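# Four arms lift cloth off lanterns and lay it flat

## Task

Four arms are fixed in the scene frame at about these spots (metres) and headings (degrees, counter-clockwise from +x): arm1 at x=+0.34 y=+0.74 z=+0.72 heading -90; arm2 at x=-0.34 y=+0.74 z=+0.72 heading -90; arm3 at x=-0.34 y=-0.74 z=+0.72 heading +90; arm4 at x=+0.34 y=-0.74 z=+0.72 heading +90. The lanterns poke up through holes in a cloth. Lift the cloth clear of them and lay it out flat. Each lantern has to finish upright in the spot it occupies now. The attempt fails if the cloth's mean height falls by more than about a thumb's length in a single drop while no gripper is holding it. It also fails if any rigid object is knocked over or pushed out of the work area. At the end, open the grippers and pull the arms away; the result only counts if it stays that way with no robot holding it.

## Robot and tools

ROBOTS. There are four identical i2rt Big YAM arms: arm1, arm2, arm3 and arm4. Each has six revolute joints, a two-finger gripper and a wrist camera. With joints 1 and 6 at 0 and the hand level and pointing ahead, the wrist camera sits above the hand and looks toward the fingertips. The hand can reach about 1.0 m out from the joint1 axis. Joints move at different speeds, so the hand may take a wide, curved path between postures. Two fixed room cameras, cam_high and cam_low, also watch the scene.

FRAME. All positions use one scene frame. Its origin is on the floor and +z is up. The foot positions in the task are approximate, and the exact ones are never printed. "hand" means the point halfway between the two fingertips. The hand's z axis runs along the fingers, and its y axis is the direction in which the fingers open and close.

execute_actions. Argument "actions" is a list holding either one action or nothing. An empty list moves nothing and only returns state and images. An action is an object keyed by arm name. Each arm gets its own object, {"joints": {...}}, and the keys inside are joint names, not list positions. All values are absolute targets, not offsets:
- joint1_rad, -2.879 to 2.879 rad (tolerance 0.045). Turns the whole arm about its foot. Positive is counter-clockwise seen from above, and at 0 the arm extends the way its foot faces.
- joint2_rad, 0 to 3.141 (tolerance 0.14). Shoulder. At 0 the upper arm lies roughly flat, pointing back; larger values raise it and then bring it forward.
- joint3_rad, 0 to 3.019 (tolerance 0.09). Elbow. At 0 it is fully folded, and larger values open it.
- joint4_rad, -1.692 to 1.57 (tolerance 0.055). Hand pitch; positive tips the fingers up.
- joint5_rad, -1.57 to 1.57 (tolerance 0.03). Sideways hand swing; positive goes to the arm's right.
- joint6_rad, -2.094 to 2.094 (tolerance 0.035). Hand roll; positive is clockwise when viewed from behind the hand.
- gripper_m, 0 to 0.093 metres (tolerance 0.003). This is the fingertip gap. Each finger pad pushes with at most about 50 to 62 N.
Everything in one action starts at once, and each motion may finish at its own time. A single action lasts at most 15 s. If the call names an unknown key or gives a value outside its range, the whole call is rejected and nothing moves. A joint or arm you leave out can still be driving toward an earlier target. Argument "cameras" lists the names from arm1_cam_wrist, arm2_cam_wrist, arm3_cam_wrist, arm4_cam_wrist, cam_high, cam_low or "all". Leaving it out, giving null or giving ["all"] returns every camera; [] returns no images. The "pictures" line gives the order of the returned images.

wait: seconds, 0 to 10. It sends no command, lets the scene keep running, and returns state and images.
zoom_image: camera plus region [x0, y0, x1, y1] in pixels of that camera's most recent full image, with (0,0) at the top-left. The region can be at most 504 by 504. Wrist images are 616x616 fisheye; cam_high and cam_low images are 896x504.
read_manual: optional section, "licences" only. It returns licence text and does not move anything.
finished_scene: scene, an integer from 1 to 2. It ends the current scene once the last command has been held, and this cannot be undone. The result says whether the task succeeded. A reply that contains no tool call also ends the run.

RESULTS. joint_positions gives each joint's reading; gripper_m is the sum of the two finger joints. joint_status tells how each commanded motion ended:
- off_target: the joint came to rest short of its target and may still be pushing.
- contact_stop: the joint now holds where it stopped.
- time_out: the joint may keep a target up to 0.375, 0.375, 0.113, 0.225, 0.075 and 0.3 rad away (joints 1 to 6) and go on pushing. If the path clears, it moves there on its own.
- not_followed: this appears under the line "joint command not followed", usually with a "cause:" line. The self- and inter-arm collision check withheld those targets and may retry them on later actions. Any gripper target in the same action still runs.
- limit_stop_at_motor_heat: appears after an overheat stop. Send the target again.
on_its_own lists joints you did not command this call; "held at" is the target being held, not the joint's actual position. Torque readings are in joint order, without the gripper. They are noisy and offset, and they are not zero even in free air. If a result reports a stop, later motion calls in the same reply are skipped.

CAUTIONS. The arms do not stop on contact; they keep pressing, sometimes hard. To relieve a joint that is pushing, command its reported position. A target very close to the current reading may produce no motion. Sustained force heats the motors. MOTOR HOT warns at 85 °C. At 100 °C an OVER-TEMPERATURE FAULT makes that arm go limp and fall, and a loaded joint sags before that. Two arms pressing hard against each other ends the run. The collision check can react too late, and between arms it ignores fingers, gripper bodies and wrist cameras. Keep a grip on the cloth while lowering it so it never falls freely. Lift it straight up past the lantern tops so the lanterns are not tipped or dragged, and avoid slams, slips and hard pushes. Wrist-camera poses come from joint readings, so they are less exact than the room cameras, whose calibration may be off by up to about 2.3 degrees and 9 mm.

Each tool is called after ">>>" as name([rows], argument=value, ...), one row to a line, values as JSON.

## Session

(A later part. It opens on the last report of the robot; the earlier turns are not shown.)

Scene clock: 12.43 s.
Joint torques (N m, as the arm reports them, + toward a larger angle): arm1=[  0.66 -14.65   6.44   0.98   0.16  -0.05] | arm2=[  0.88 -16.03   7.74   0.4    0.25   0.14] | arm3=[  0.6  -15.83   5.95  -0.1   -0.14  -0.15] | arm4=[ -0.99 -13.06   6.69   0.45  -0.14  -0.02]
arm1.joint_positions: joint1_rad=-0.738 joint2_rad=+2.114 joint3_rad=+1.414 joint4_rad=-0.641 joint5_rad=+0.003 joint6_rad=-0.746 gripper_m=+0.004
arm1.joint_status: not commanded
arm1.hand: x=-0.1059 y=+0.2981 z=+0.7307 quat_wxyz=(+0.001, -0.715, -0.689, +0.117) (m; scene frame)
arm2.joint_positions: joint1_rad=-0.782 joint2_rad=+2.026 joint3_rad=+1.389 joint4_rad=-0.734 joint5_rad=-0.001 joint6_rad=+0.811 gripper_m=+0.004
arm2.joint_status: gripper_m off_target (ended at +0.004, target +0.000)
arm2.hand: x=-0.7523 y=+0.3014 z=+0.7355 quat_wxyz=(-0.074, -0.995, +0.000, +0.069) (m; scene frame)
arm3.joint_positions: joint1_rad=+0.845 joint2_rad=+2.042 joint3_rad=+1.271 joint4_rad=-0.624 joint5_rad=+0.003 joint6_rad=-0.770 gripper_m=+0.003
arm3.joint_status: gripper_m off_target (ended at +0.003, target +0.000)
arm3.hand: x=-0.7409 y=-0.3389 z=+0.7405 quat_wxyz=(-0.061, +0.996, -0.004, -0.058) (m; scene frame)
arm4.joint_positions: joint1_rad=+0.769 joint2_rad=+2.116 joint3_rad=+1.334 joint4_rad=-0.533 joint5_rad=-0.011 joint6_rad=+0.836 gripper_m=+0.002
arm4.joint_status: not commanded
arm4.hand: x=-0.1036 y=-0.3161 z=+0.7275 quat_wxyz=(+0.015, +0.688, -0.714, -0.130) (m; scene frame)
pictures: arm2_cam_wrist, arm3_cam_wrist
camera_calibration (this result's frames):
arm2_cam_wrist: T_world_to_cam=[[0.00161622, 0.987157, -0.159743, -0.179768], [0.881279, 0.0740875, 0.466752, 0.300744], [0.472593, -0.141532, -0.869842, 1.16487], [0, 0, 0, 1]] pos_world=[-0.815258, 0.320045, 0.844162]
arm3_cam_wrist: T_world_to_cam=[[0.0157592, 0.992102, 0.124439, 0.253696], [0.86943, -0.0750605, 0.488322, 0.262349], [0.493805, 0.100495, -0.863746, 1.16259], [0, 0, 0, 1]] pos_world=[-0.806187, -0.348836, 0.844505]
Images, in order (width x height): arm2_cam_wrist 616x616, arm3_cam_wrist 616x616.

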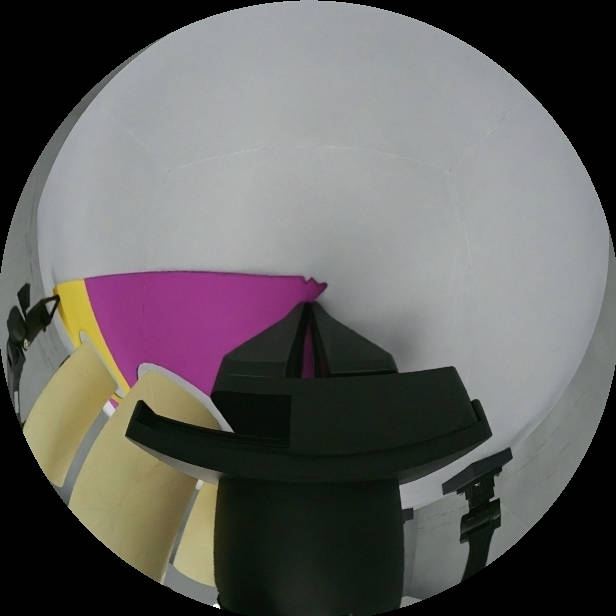

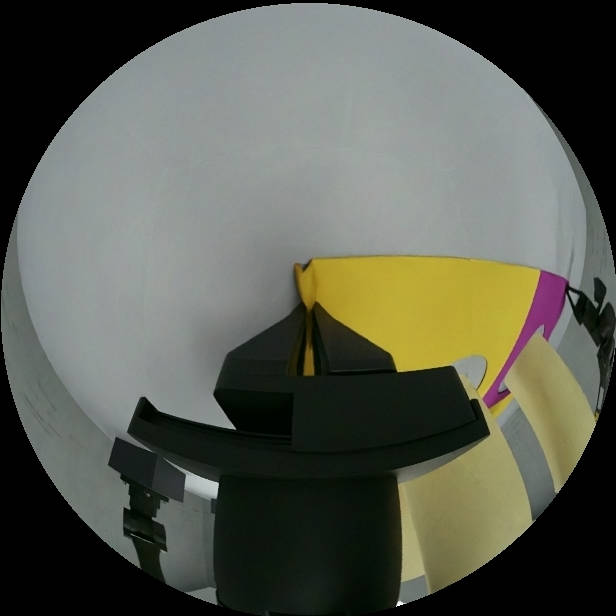

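>>> execute_actions([
  {"arm1":{"joints":{"joint2_rad":1.767,"joint3_rad":1.345,"joint4_rad":-0.67}},"arm2":{"joints":{"joint2_rad":1.695,"joint3_rad":1.34,"joint4_rad":-0.73}},"arm3":{"joints":{"joint2_rad":1.667,"joint3_rad":1.145,"joint4_rad":-0.55}},"arm4":{"joints":{"joint2_rad":1.754,"joint3_rad":1.275,"joint4_rad":-0.62}}},
], cameras=["cam_high","cam_low"])

>>> execute_actions([
  {"arm1":{"joints":{"joint2_rad":1.566,"joint3_rad":1.47,"joint4_rad":-0.785}},"arm2":{"joints":{"joint2_rad":1.517,"joint3_rad":1.5,"joint4_rad":-0.86}},"arm3":{"joints":{"joint2_rad":1.436,"joint3_rad":1.27,"joint4_rad":-0.715}},"arm4":{"joints":{"joint2_rad":1.536,"joint3_rad":1.39,"joint4_rad":-0.735}}},
], cameras=["cam_high","cam_low"])

>>> execute_actions([
  {"arm1":{"joints":{"joint2_rad":1.539,"joint3_rad":1.82,"joint4_rad":-1.055}},"arm2":{"joints":{"joint2_rad":1.521,"joint3_rad":1.89,"joint4_rad":-1.145}},"arm3":{"joints":{"joint2_rad":1.384,"joint3_rad":1.6,"joint4_rad":-0.99}},"arm4":{"joints":{"joint2_rad":1.491,"joint3_rad":1.72,"joint4_rad":-1.005}}},
], cameras=["cam_high","cam_low"])

Scene clock: 15.13 s.
Joint torques (N m, as the arm reports them, + toward a larger angle): arm1=[  0.55 -15.71   7.9    0.32   0.16  -0.04] | arm2=[ -0.63 -16.43  11.27   1.27   0.36   0.1 ] | arm3=[  1.92 -15.41   8.52   1.01  -0.27  -0.1 ] | arm4=[ -1.06 -14.34   8.56  -0.01  -0.16  -0.03]
arm1.joint_positions: joint1_rad=-0.734 joint2_rad=+1.761 joint3_rad=+1.351 joint4_rad=-0.649 joint5_rad=+0.003 joint6_rad=-0.746 gripper_m=+0.004
arm1.joint_status: all done
arm1.hand: x=-0.1078 y=+0.2913 z=+0.9194 quat_wxyz=(-0.002, -0.694, -0.673, +0.255) (m; scene frame)
arm2.joint_positions: joint1_rad=-0.770 joint2_rad=+1.697 joint3_rad=+1.330 joint4_rad=-0.726 joint5_rad=-0.005 joint6_rad=+0.812 gripper_m=+0.004
arm2.joint_status: all done
arm2.hand: x=-0.7472 y=+0.2955 z=+0.9048 quat_wxyz=(-0.175, -0.971, -0.006, +0.161) (m; scene frame)
arm3.joint_positions: joint1_rad=+0.832 joint2_rad=+1.650 joint3_rad=+1.138 joint4_rad=-0.554 joint5_rad=+0.007 joint6_rad=-0.771 gripper_m=+0.003
arm3.joint_status: all done
arm3.hand: x=-0.7366 y=-0.3325 z=+0.9116 quat_wxyz=(-0.177, +0.969, -0.010, -0.171) (m; scene frame)
arm4.joint_positions: joint1_rad=+0.768 joint2_rad=+1.751 joint3_rad=+1.272 joint4_rad=-0.599 joint5_rad=-0.011 joint6_rad=+0.836 gripper_m=+0.002
arm4.joint_status: all done
arm4.hand: x=-0.1029 y=-0.3132 z=+0.9138 quat_wxyz=(+0.018, +0.672, -0.698, -0.246) (m; scene frame)
pictures: cam_high, cam_low
Images, in order (width x height): cam_high 896x504, cam_low 896x504.

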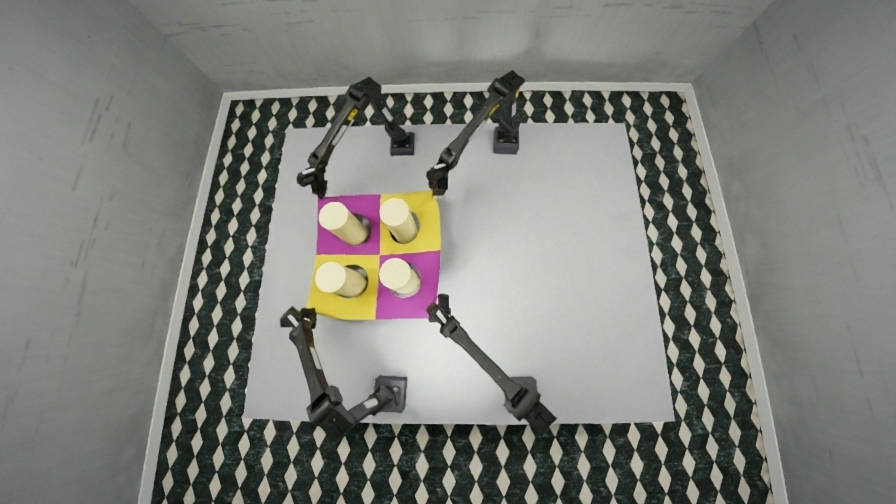

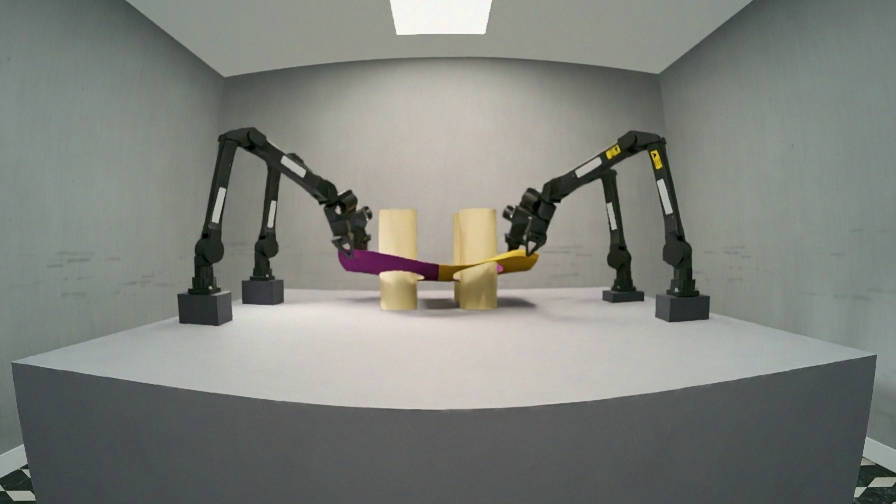

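Scene clock: 16.47 s.
Joint torques (N m, as the arm reports them, + toward a larger angle): arm1=[  0.65 -13.2   10.82   0.61   0.17  -0.01] | arm2=[ -0.71 -14.88  13.24   1.18   0.38   0.09] | arm3=[  2.09 -13.28  11.43   0.6   -0.28  -0.09] | arm4=[ -1.02 -12.61  11.21   0.22  -0.17  -0.04]
arm1.joint_positions: joint1_rad=-0.734 joint2_rad=+1.563 joint3_rad=+1.451 joint4_rad=-0.762 joint5_rad=+0.003 joint6_rad=-0.746 gripper_m=+0.004
arm1.joint_status: all done
arm1.hand: x=-0.1021 y=+0.2960 z=+1.0749 quat_wxyz=(-0.004, -0.675, -0.654, +0.343) (m; scene frame)
arm2.joint_positions: joint1_rad=-0.770 joint2_rad=+1.519 joint3_rad=+1.478 joint4_rad=-0.854 joint5_rad=-0.006 joint6_rad=+0.812 gripper_m=+0.004
arm2.joint_status: all done
arm2.hand: x=-0.7463 y=+0.2964 z=+1.0672 quat_wxyz=(-0.245, -0.943, -0.006, +0.226) (m; scene frame)
arm3.joint_positions: joint1_rad=+0.832 joint2_rad=+1.421 joint3_rad=+1.239 joint4_rad=-0.704 joint5_rad=+0.007 joint6_rad=-0.771 gripper_m=+0.003
arm3.joint_status: all done
arm3.hand: x=-0.7326 y=-0.3376 z=+1.0673 quat_wxyz=(-0.238, +0.943, -0.010, -0.232) (m; scene frame)
arm4.joint_positions: joint1_rad=+0.768 joint2_rad=+1.536 joint3_rad=+1.366 joint4_rad=-0.714 joint5_rad=-0.011 joint6_rad=+0.836 gripper_m=+0.002
arm4.joint_status: all done
arm4.hand: x=-0.0992 y=-0.3147 z=+1.0718 quat_wxyz=(+0.021, +0.652, -0.678, -0.339) (m; scene frame)
pictures: cam_high, cam_low
Images, in order (width x height): cam_high 896x504, cam_low 896x504.

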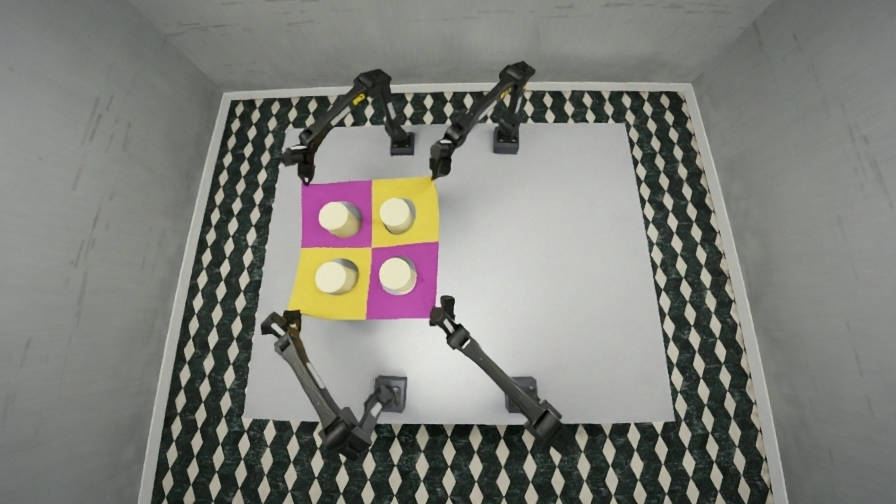

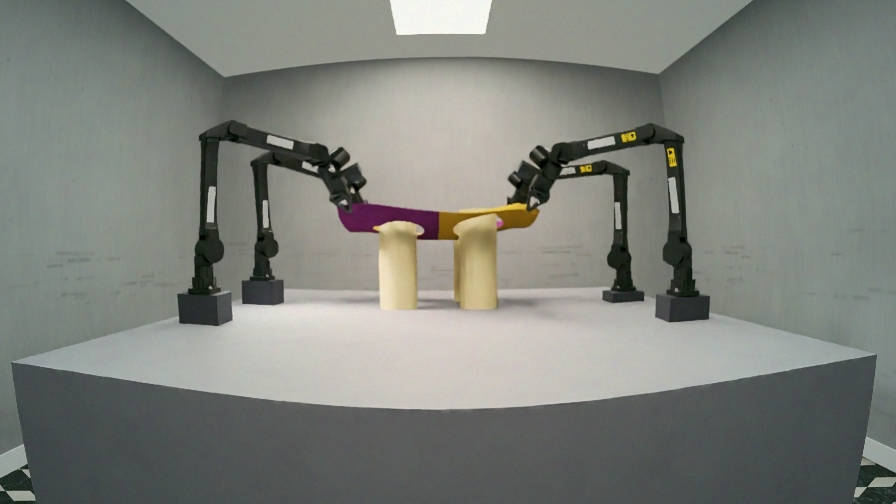

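Scene clock: 17.87 s.
Joint torques (N m, as the arm reports them, + toward a larger angle): arm1=[  0.34 -12.19  11.97   0.62   0.16  -0.01] | arm2=[ -0.48 -14.03  14.19   1.32   0.39   0.08] | arm3=[  1.82 -14.27  12.72   0.69  -0.27  -0.1 ] | arm4=[ -1.05 -12.04  12.65   0.24  -0.14  -0.05]
arm1.joint_positions: joint1_rad=-0.734 joint2_rad=+1.530 joint3_rad=+1.783 joint4_rad=-1.030 joint5_rad=+0.003 joint6_rad=-0.746 gripper_m=+0.004
arm1.joint_status: all done
arm1.hand: x=-0.0978 y=+0.2993 z=+1.2311 quat_wxyz=(-0.005, -0.662, -0.641, +0.388) (m; scene frame)
arm2.joint_positions: joint1_rad=-0.770 joint2_rad=+1.513 joint3_rad=+1.853 joint4_rad=-1.138 joint5_rad=-0.006 joint6_rad=+0.812 gripper_m=+0.004
arm2.joint_status: all done
arm2.hand: x=-0.7417 y=+0.3014 z=+1.2263 quat_wxyz=(-0.278, -0.926, -0.006, +0.257) (m; scene frame)
arm3.joint_positions: joint1_rad=+0.832 joint2_rad=+1.384 joint3_rad=+1.553 joint4_rad=-0.981 joint5_rad=+0.008 joint6_rad=-0.771 gripper_m=+0.003
arm3.joint_status: all done
arm3.hand: x=-0.7340 y=-0.3371 z=+1.2125 quat_wxyz=(-0.262, +0.930, -0.010, -0.257) (m; scene frame)
arm4.joint_positions: joint1_rad=+0.769 joint2_rad=+1.494 joint3_rad=+1.679 joint4_rad=-0.982 joint5_rad=-0.011 joint6_rad=+0.836 gripper_m=+0.002
arm4.joint_status: all done
arm4.hand: x=-0.0972 y=-0.3155 z=+1.2229 quat_wxyz=(+0.023, +0.642, -0.666, -0.379) (m; scene frame)
pictures: cam_high, cam_low
Images, in order (width x height): cam_high 896x504, cam_low 896x504.

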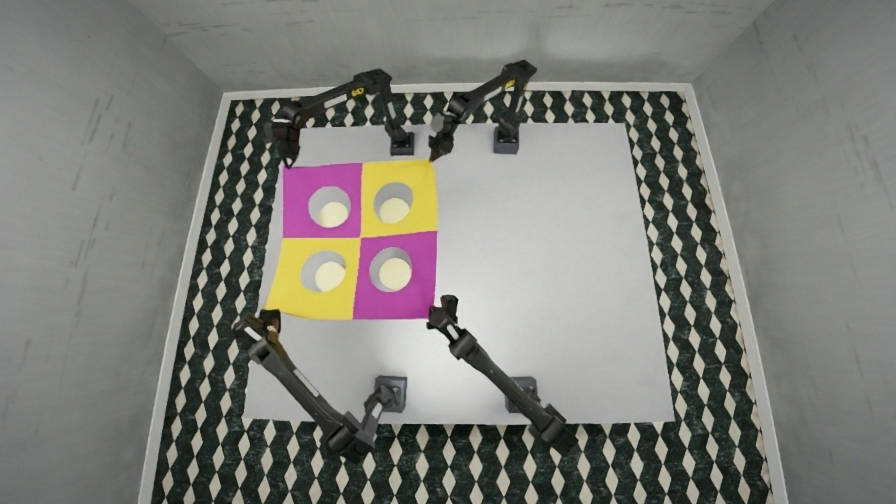

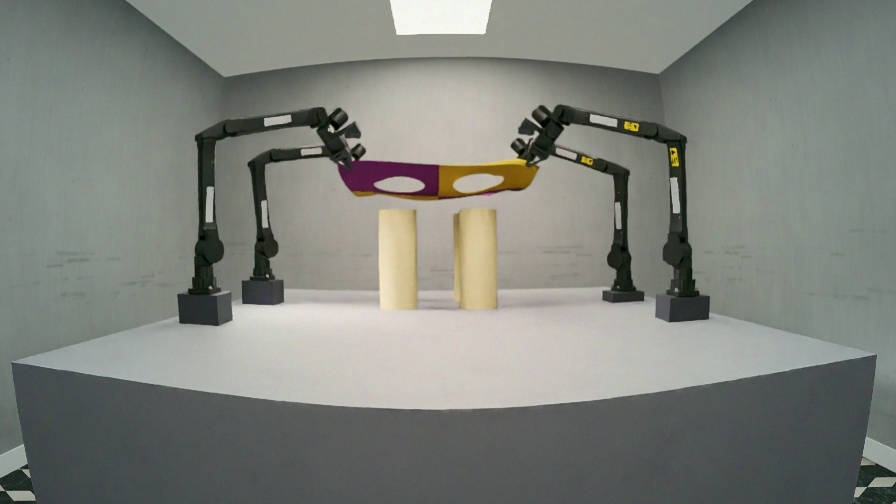

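>>> execute_actions([
  {"arm1":{"joints":{"joint1_rad":-0.453,"joint2_rad":1.225,"joint3_rad":1.49,"joint4_rad":-1.05,"joint6_rad":-0.47}},"arm2":{"joints":{"joint1_rad":-0.482,"joint2_rad":1.223,"joint3_rad":1.58,"joint4_rad":-1.135,"joint6_rad":1.11}},"arm3":{"joints":{"joint1_rad":0.513,"joint2_rad":1.08,"joint3_rad":1.335,"joint4_rad":-1.03,"joint6_rad":-1.1}},"arm4":{"joints":{"joint1_rad":0.491,"joint2_rad":1.167,"joint3_rad":1.4,"joint4_rad":-1.02,"joint6_rad":0.56}}},
], cameras=["cam_low"])

>>> execute_actions([
  {"arm1":{"joints":{"joint1_rad":0.069,"joint2_rad":1.074,"joint3_rad":1.375,"joint4_rad":-1.09,"joint6_rad":0.05}},"arm2":{"joints":{"joint1_rad":0.052,"joint2_rad":1.099,"joint3_rad":1.485,"joint4_rad":-1.17,"joint6_rad":1.63}},"arm3":{"joints":{"joint1_rad":-0.074,"joint2_rad":0.966,"joint3_rad":1.26,"joint4_rad":-1.07,"joint6_rad":-1.67}},"arm4":{"joints":{"joint1_rad":-0.053,"joint2_rad":1.006,"joint3_rad":1.285,"joint4_rad":-1.07,"joint6_rad":0.02}}},
], cameras=["cam_low"])

>>> execute_actions([
  {"arm1":{"joints":{"joint1_rad":0.578,"joint2_rad":1.256,"joint3_rad":1.535,"joint4_rad":-1.04,"joint6_rad":0.56}},"arm2":{"joints":{"joint1_rad":0.55,"joint2_rad":1.303,"joint3_rad":1.665,"joint4_rad":-1.12,"joint6_rad":2.09}},"arm3":{"joints":{"joint1_rad":-0.593,"joint2_rad":1.211,"joint3_rad":1.445,"joint4_rad":-0.98,"joint6_rad":-2.09}},"arm4":{"joints":{"joint1_rad":-0.584,"joint2_rad":1.198,"joint3_rad":1.44,"joint4_rad":-1.0,"joint6_rad":-0.52}}},
], cameras=["cam_high"])

>>> execute_actions([
  {"arm1":{"joints":{"joint2_rad":1.432,"joint3_rad":1.125,"joint4_rad":-0.78}},"arm2":{"joints":{"joint2_rad":1.431,"joint3_rad":1.215,"joint4_rad":-0.86}},"arm3":{"joints":{"joint2_rad":1.417,"joint3_rad":1.05,"joint4_rad":-0.71}},"arm4":{"joints":{"joint2_rad":1.398,"joint3_rad":1.045,"joint4_rad":-0.73}}},
], cameras=[])

>>> execute_actions([
  {"arm1":{"joints":{"joint2_rad":1.839,"joint3_rad":1.06,"joint4_rad":-0.56}},"arm2":{"joints":{"joint2_rad":1.797,"joint3_rad":1.115,"joint4_rad":-0.65}},"arm3":{"joints":{"joint2_rad":1.857,"joint3_rad":1.01,"joint4_rad":-0.485}},"arm4":{"joints":{"joint2_rad":1.838,"joint3_rad":0.995,"joint4_rad":-0.495}}},
], cameras=["cam_high","cam_low"])

Scene clock: 20.63 s.
Joint torques (N m, as the arm reports them, + toward a larger angle): arm1=[ 0.3  -8.64  8.45  0.93 -0.01  0.23] | arm2=[-0.78 -8.95 11.33  1.75  0.4   0.11] | arm3=[ 1.95 -7.14  9.43  0.9  -0.3  -0.1 ] | arm4=[-1.11 -6.95  9.91  0.48  0.01 -0.14]
arm1.joint_positions: joint1_rad=-0.446 joint2_rad=+1.228 joint3_rad=+1.498 joint4_rad=-1.032 joint5_rad=+0.008 joint6_rad=-0.485 gripper_m=+0.004
arm1.joint_status: all done
arm1.hand: x=+0.0986 y=+0.2952 z=+1.2373 quat_wxyz=(-0.110, -0.652, -0.648, +0.379) (m; scene frame)
arm2.joint_positions: joint1_rad=-0.465 joint2_rad=+1.223 joint3_rad=+1.574 joint4_rad=-1.138 joint5_rad=-0.006 joint6_rad=+1.099 gripper_m=+0.004
arm2.joint_status: all done
arm2.hand: x=-0.5436 y=+0.2991 z=+1.2287 quat_wxyz=(-0.345, -0.924, -0.014, +0.167) (m; scene frame)
arm3.joint_positions: joint1_rad=+0.499 joint2_rad=+1.069 joint3_rad=+1.333 joint4_rad=-1.022 joint5_rad=+0.008 joint6_rad=-1.087 gripper_m=+0.003
arm3.joint_status: all done
arm3.hand: x=-0.5300 y=-0.3357 z=+1.2389 quat_wxyz=(-0.354, +0.920, -0.017, -0.170) (m; scene frame)
arm4.joint_positions: joint1_rad=+0.484 joint2_rad=+1.171 joint3_rad=+1.393 joint4_rad=-1.004 joint5_rad=-0.015 joint6_rad=+0.568 gripper_m=+0.002
arm4.joint_status: all done
arm4.hand: x=+0.0998 y=-0.3179 z=+1.2298 quat_wxyz=(-0.081, +0.635, -0.669, -0.377) (m; scene frame)
pictures: cam_low
Images, in order (width x height): cam_low 896x504.

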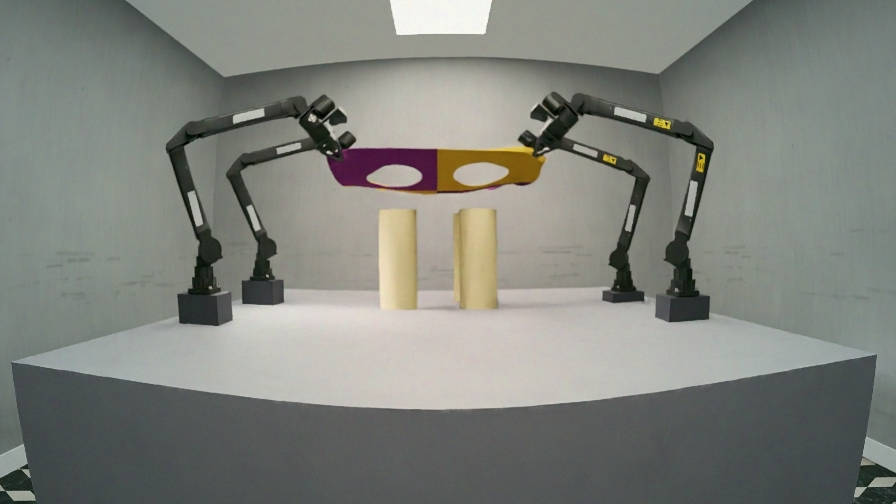

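Scene clock: 22.20 s.
Joint torques (N m, as the arm reports them, + toward a larger angle): arm1=[ 1.45 -6.05  8.57  0.62  0.02  0.22] | arm2=[ 0.89 -7.89 11.68  1.16  0.38  0.12] | arm3=[ 0.77 -8.39 10.04  0.5  -0.22 -0.08] | arm4=[-2.19 -4.83 10.17  0.3  -0.03 -0.11]
arm1.joint_positions: joint1_rad=+0.061 joint2_rad=+1.075 joint3_rad=+1.381 joint4_rad=-1.067 joint5_rad=+0.008 joint6_rad=+0.035 gripper_m=+0.004
arm1.joint_status: all done
arm1.hand: x=+0.3435 y=+0.2959 z=+1.2353 quat_wxyz=(-0.281, -0.656, -0.644, +0.276) (m; scene frame)
arm2.joint_positions: joint1_rad=+0.051 joint2_rad=+1.100 joint3_rad=+1.475 joint4_rad=-1.160 joint5_rad=-0.005 joint6_rad=+1.620 gripper_m=+0.004
arm2.joint_status: all done
arm2.hand: x=-0.3017 y=+0.3023 z=+1.2266 quat_wxyz=(-0.383, -0.923, -0.012, -0.025) (m; scene frame)
arm3.joint_positions: joint1_rad=-0.075 joint2_rad=+0.981 joint3_rad=+1.249 joint4_rad=-1.056 joint5_rad=+0.005 joint6_rad=-1.658 gripper_m=+0.003
arm3.joint_status: all done
arm3.hand: x=-0.2856 y=-0.3334 z=+1.2253 quat_wxyz=(-0.378, +0.924, -0.017, +0.047) (m; scene frame)
arm4.joint_positions: joint1_rad=-0.047 joint2_rad=+1.011 joint3_rad=+1.273 joint4_rad=-1.048 joint5_rad=-0.015 joint6_rad=+0.027 gripper_m=+0.002
arm4.joint_status: all done
arm4.hand: x=+0.3447 y=-0.3171 z=+1.2228 quat_wxyz=(-0.259, +0.640, -0.668, -0.279) (m; scene frame)
pictures: cam_low
Images, in order (width x height): cam_low 896x504.

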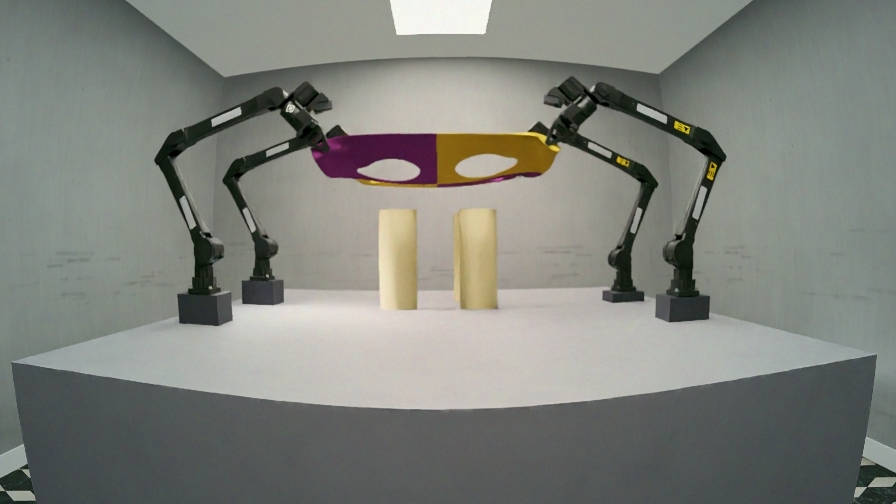

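Scene clock: 23.77 s.
Joint torques (N m, as the arm reports them, + toward a larger angle): arm1=[ 1.12 -9.22 13.23  2.26 -0.08  0.17] | arm2=[  0.39 -12.22  15.46   1.76   0.17   0.09] | arm3=[  1.17 -12.85  13.17   1.61  -0.04  -0.1 ] | arm4=[-1.82 -9.22 13.54  1.59  0.04 -0.07]
arm1.joint_positions: joint1_rad=+0.574 joint2_rad=+1.262 joint3_rad=+1.481 joint4_rad=-1.058 joint5_rad=+0.011 joint6_rad=+0.544 gripper_m=+0.004
arm1.joint_status: all done
arm1.hand: x=+0.5925 y=+0.2994 z=+1.2044 quat_wxyz=(-0.343, -0.666, -0.655, +0.095) (m; scene frame)
arm2.joint_positions: joint1_rad=+0.554 joint2_rad=+1.318 joint3_rad=+1.613 joint4_rad=-1.127 joint5_rad=+0.001 joint6_rad=+2.081 gripper_m=+0.004
arm2.joint_status: all done
arm2.hand: x=-0.0494 y=+0.3013 z=+1.2051 quat_wxyz=(-0.311, -0.932, -0.031, -0.186) (m; scene frame)
arm3.joint_positions: joint1_rad=-0.597 joint2_rad=+1.231 joint3_rad=+1.392 joint4_rad=-0.992 joint5_rad=+0.000 joint6_rad=-2.074 gripper_m=+0.003
arm3.joint_status: all done
joint sent to its limit — the command would take arm3.joint6_rad past its lower limit, so that joint was sent only as far as its limit.
arm3.hand: x=-0.0347 y=-0.3390 z=+1.2075 quat_wxyz=(-0.303, +0.929, -0.066, +0.201) (m; scene frame)
arm4.joint_positions: joint1_rad=-0.581 joint2_rad=+1.217 joint3_rad=+1.387 joint4_rad=-1.021 joint5_rad=-0.017 joint6_rad=-0.512 gripper_m=+0.002
arm4.joint_status: all done
arm4.hand: x=+0.5954 y=-0.3170 z=+1.1961 quat_wxyz=(-0.333, +0.651, -0.675, -0.098) (m; scene frame)
pictures: cam_high
Images, in order (width x height): cam_high 896x504.

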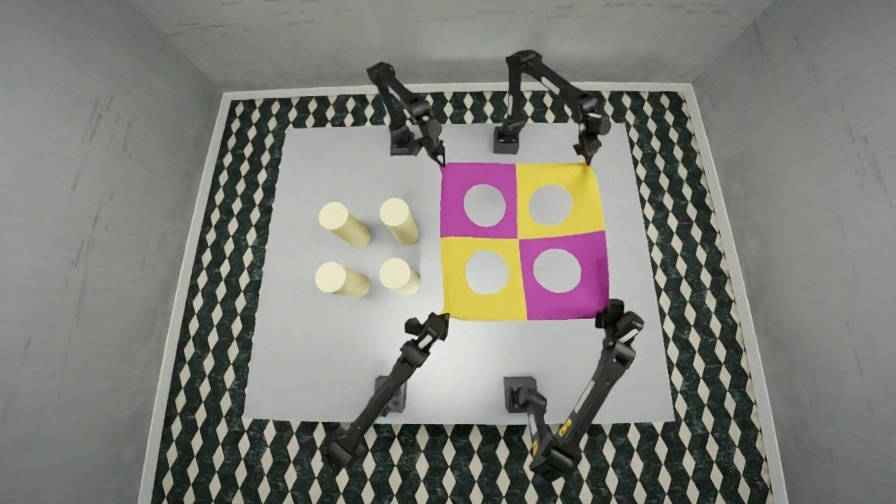

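Scene clock: 25.13 s.
Joint torques (N m, as the arm reports them, + toward a larger angle): arm1=[  1.24 -10.52   9.27   1.67  -0.15   0.19] | arm2=[ -0.43 -13.91  11.91   0.98   0.09   0.09] | arm3=[  0.93 -16.14   9.64   0.58   0.08  -0.08] | arm4=[ -2.   -10.8   10.74   1.13   0.08  -0.09]
arm1.joint_positions: joint1_rad=+0.571 joint2_rad=+1.429 joint3_rad=+1.116 joint4_rad=-0.795 joint5_rad=+0.013 joint6_rad=+0.545 gripper_m=+0.004
arm1.joint_status: all done
arm1.hand: x=+0.5896 y=+0.2987 z=+0.9695 quat_wxyz=(-0.218, -0.696, -0.682, +0.065) (m; scene frame)
arm2.joint_positions: joint1_rad=+0.554 joint2_rad=+1.437 joint3_rad=+1.202 joint4_rad=-0.857 joint5_rad=+0.004 joint6_rad=+2.083 gripper_m=+0.004
arm2.joint_status: all done
arm2.hand: x=-0.0503 y=+0.3009 z=+0.9690 quat_wxyz=(-0.205, -0.971, -0.031, -0.120) (m; scene frame)
arm3.joint_positions: joint1_rad=-0.593 joint2_rad=+1.442 joint3_rad=+1.032 joint4_rad=-0.710 joint5_rad=-0.005 joint6_rad=-2.077 gripper_m=+0.003
arm3.joint_status: all done
arm3.hand: x=-0.0372 y=-0.3413 z=+0.9591 quat_wxyz=(-0.188, +0.972, -0.066, +0.124) (m; scene frame)
arm4.joint_positions: joint1_rad=-0.580 joint2_rad=+1.412 joint3_rad=+1.016 joint4_rad=-0.747 joint5_rad=-0.018 joint6_rad=-0.513 gripper_m=+0.002
arm4.joint_status: all done
arm4.hand: x=+0.5872 y=-0.3258 z=+0.9517 quat_wxyz=(-0.198, +0.679, -0.704, -0.064) (m; scene frame)
pictures: none
No camera images: the call's "cameras" was empty. Leave "cameras" out to get every camera's image.

Scene clock: 26.47 s.
Joint torques (N m, as the arm reports them, + toward a larger angle): arm1=[  1.34 -14.32   6.46   1.17  -0.13   0.2 ] | arm2=[  0.58 -15.74   8.79   0.52   0.02   0.1 ] | arm3=[  0.41 -17.52   5.98   0.15   0.14  -0.1 ] | arm4=[ -1.92 -14.72   6.82   0.63   0.09  -0.1 ]
arm1.joint_positions: joint1_rad=+0.571 joint2_rad=+1.836 joint3_rad=+1.057 joint4_rad=-0.572 joint5_rad=+0.013 joint6_rad=+0.545 gripper_m=+0.004
arm1.joint_status: all done
arm1.hand: x=+0.5899 y=+0.2962 z=+0.7620 quat_wxyz=(-0.102, -0.710, -0.696, +0.035) (m; scene frame)
arm2.joint_positions: joint1_rad=+0.554 joint2_rad=+1.795 joint3_rad=+1.109 joint4_rad=-0.645 joint5_rad=+0.006 joint6_rad=+2.083 gripper_m=+0.004
arm2.joint_status: all done
arm2.hand: x=-0.0496 y=+0.2978 z=+0.7654 quat_wxyz=(-0.105, -0.992, -0.031, -0.059) (m; scene frame)
arm3.joint_positions: joint1_rad=-0.590 joint2_rad=+1.866 joint3_rad=+1.009 joint4_rad=-0.483 joint5_rad=-0.007 joint6_rad=-2.077 gripper_m=+0.003
arm3.joint_status: all done
arm3.hand: x=-0.0336 y=-0.3363 z=+0.7631 quat_wxyz=(-0.098, +0.991, -0.066, +0.064) (m; scene frame)
arm4.joint_positions: joint1_rad=-0.580 joint2_rad=+1.858 joint3_rad=+0.983 joint4_rad=-0.507 joint5_rad=-0.018 joint6_rad=-0.513 gripper_m=+0.002
arm4.joint_status: all done
arm4.hand: x=+0.5858 y=-0.3253 z=+0.7476 quat_wxyz=(-0.083, +0.691, -0.717, -0.035) (m; scene frame)
pictures: cam_high, cam_low
Images, in order (width x height): cam_high 896x504, cam_low 896x504.

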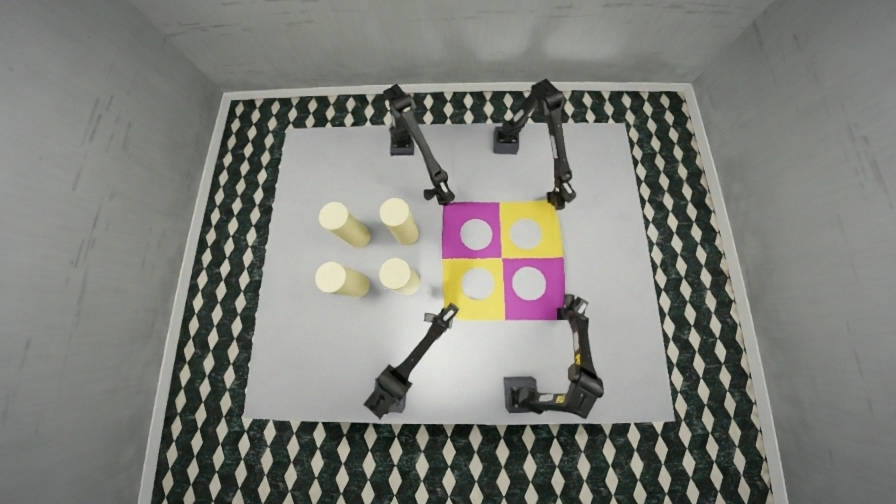

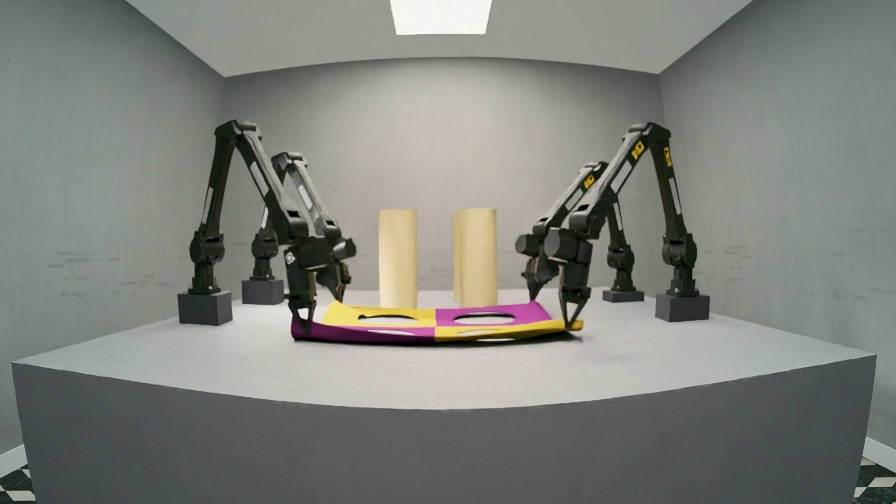

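>>> execute_actions([
  {"arm1":{"joints":{"joint2_rad":1.87,"joint1_rad":0.595}},"arm2":{"joints":{"joint2_rad":1.84}},"arm3":{"joints":{"joint2_rad":1.88,"joint1_rad":-0.57}},"arm4":{"joints":{"joint1_rad":-0.61,"joint3_rad":1.03}}},
], cameras=[])

>>> execute_actions([
  {"arm1":{"joints":{"gripper_m":0.09}},"arm2":{"joints":{"gripper_m":0.09}},"arm3":{"joints":{"gripper_m":0.09}},"arm4":{"joints":{"gripper_m":0.09}}},
], cameras=[])

>>> execute_actions([
  {"arm1":{"joints":{"joint2_rad":1.4}},"arm2":{"joints":{"joint2_rad":1.4}},"arm3":{"joints":{"joint2_rad":1.4}},"arm4":{"joints":{"joint2_rad":1.4}}},
], cameras=["cam_high","cam_low"])

Scene clock: 27.40 s.
Joint torques (N m, as the arm reports them, + toward a larger angle): arm1=[  2.65 -12.65   6.37   1.24  -0.14   0.21] | arm2=[  0.29 -15.28   8.22   0.47   0.03   0.1 ] | arm3=[  0.76 -15.94   5.96   0.1    0.15  -0.1 ] | arm4=[ -3.04 -14.83   8.65   0.65   0.11  -0.1 ]
arm1.joint_positions: joint1_rad=+0.575 joint2_rad=+1.847 joint3_rad=+1.057 joint4_rad=-0.572 joint5_rad=+0.013 joint6_rad=+0.545 gripper_m=+0.004
arm1.joint_status: all done
arm1.hand: x=+0.5908 y=+0.2989 z=+0.7566 quat_wxyz=(-0.097, -0.709, -0.698, +0.034) (m; scene frame)
arm2.joint_positions: joint1_rad=+0.554 joint2_rad=+1.829 joint3_rad=+1.109 joint4_rad=-0.645 joint5_rad=+0.006 joint6_rad=+2.083 gripper_m=+0.004
arm2.joint_status: all done
arm2.hand: x=-0.0522 y=+0.3016 z=+0.7481 quat_wxyz=(-0.091, -0.994, -0.031, -0.050) (m; scene frame)
arm3.joint_positions: joint1_rad=-0.570 joint2_rad=+1.866 joint3_rad=+1.009 joint4_rad=-0.483 joint5_rad=-0.007 joint6_rad=-2.077 gripper_m=+0.003
arm3.joint_status: all done
arm3.hand: x=-0.0417 y=-0.3305 z=+0.7630 quat_wxyz=(-0.099, +0.991, -0.057, +0.063) (m; scene frame)
arm4.joint_positions: joint1_rad=-0.594 joint2_rad=+1.858 joint3_rad=+0.995 joint4_rad=-0.507 joint5_rad=-0.019 joint6_rad=-0.513 gripper_m=+0.002
arm4.joint_status: all done
arm4.hand: x=+0.5949 y=-0.3232 z=+0.7511 quat_wxyz=(-0.090, +0.686, -0.721, -0.036) (m; scene frame)
pictures: none
No camera images: the call's "cameras" was empty. Leave "cameras" out to get every camera's image.

Scene clock: 28.10 s.
Joint torques (N m, as the arm reports them, + toward a larger angle): arm1=[  1.51 -12.95   6.32   1.23  -0.01   0.19] | arm2=[  0.48 -14.69   8.25   0.4    0.04   0.1 ] | arm3=[  0.61 -15.97   6.02   0.06   0.07  -0.09] | arm4=[ -2.2  -14.82   8.67   0.64  -0.01  -0.1 ]
arm1.joint_positions: joint1_rad=+0.588 joint2_rad=+1.847 joint3_rad=+1.057 joint4_rad=-0.572 joint5_rad=+0.010 joint6_rad=+0.545 gripper_m=+0.090
arm1.joint_status: all done
arm1.hand: x=+0.5968 y=+0.3024 z=+0.7565 quat_wxyz=(-0.097, -0.704, -0.703, +0.031) (m; scene frame)
arm2.joint_positions: joint1_rad=+0.554 joint2_rad=+1.830 joint3_rad=+1.109 joint4_rad=-0.645 joint5_rad=+0.005 joint6_rad=+2.083 gripper_m=+0.090
arm2.joint_status: all done
arm2.hand: x=-0.0522 y=+0.3017 z=+0.7479 quat_wxyz=(-0.090, -0.994, -0.031, -0.050) (m; scene frame)
arm3.joint_positions: joint1_rad=-0.570 joint2_rad=+1.866 joint3_rad=+1.009 joint4_rad=-0.483 joint5_rad=-0.005 joint6_rad=-2.077 gripper_m=+0.090
arm3.joint_status: all done
arm3.hand: x=-0.0414 y=-0.3307 z=+0.7630 quat_wxyz=(-0.098, +0.991, -0.057, +0.064) (m; scene frame)
arm4.joint_positions: joint1_rad=-0.604 joint2_rad=+1.858 joint3_rad=+0.995 joint4_rad=-0.507 joint5_rad=-0.016 joint6_rad=-0.513 gripper_m=+0.090
arm4.joint_status: all done
arm4.hand: x=+0.5992 y=-0.3260 z=+0.7511 quat_wxyz=(-0.090, +0.682, -0.725, -0.034) (m; scene frame)
pictures: none
No camera images: the call's "cameras" was empty. Leave "cameras" out to get every camera's image.

Scene clock: 29.50 s.
Joint torques (N m, as the arm reports them, + toward a larger angle): arm1=[ 1.49 -9.7   9.01  1.93 -0.01  0.16] | arm2=[  0.33 -12.11  11.85   1.17   0.03   0.07] | arm3=[  0.66 -11.25   9.6    0.97   0.09  -0.07] | arm4=[-2.19 -8.9  11.22  1.27  0.   -0.08]
arm1.joint_positions: joint1_rad=+0.588 joint2_rad=+1.389 joint3_rad=+1.057 joint4_rad=-0.572 joint5_rad=+0.010 joint6_rad=+0.545 gripper_m=+0.090
arm1.joint_status: all done
arm1.hand: x=+0.6103 y=+0.2823 z=+0.9895 quat_wxyz=(-0.314, -0.670, -0.668, +0.084) (m; scene frame)
arm2.joint_positions: joint1_rad=+0.554 joint2_rad=+1.398 joint3_rad=+1.102 joint4_rad=-0.645 joint5_rad=+0.005 joint6_rad=+2.083 gripper_m=+0.090
arm2.joint_status: all done
arm2.hand: x=-0.0451 y=+0.2920 z=+0.9666 quat_wxyz=(-0.267, -0.950, -0.030, -0.158) (m; scene frame)
arm3.joint_positions: joint1_rad=-0.570 joint2_rad=+1.384 joint3_rad=+0.998 joint4_rad=-0.483 joint5_rad=-0.005 joint6_rad=-2.077 gripper_m=+0.090
arm3.joint_status: all done
arm3.hand: x=-0.0275 y=-0.3080 z=+1.0011 quat_wxyz=(-0.291, +0.937, -0.052, +0.186) (m; scene frame)
arm4.joint_positions: joint1_rad=-0.604 joint2_rad=+1.391 joint3_rad=+0.999 joint4_rad=-0.507 joint5_rad=-0.016 joint6_rad=-0.513 gripper_m=+0.090
arm4.joint_status: all done
arm4.hand: x=+0.6210 y=-0.2954 z=+0.9842 quat_wxyz=(-0.313, +0.649, -0.688, -0.089) (m; scene frame)
pictures: cam_high, cam_low
Images, in order (width x height): cam_high 896x504, cam_low 896x504.

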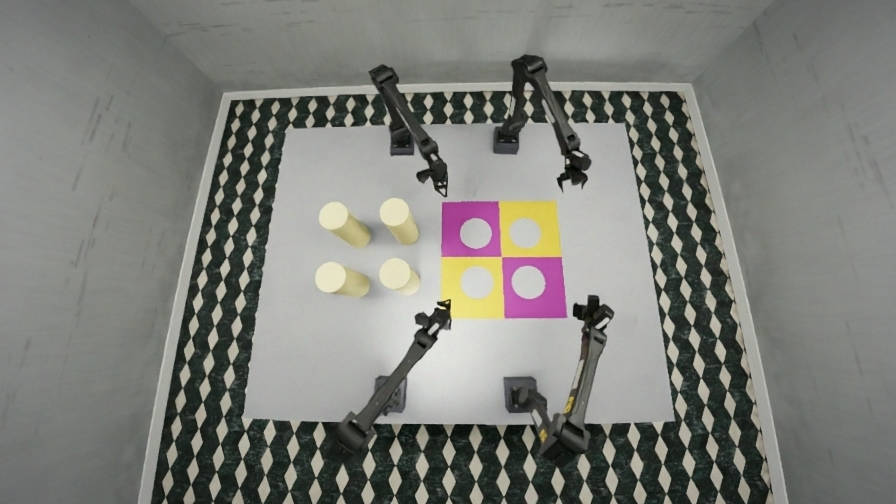

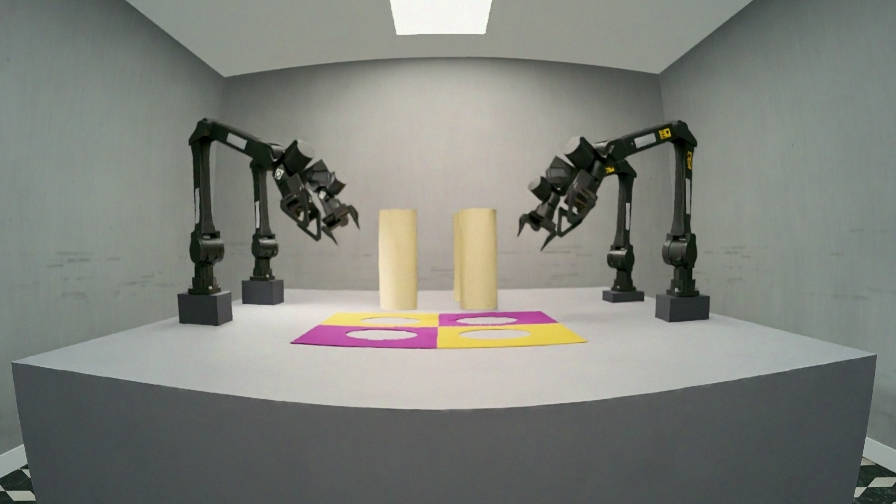

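>>> finished_scene(scene=2)

The scene is finished: the task was done.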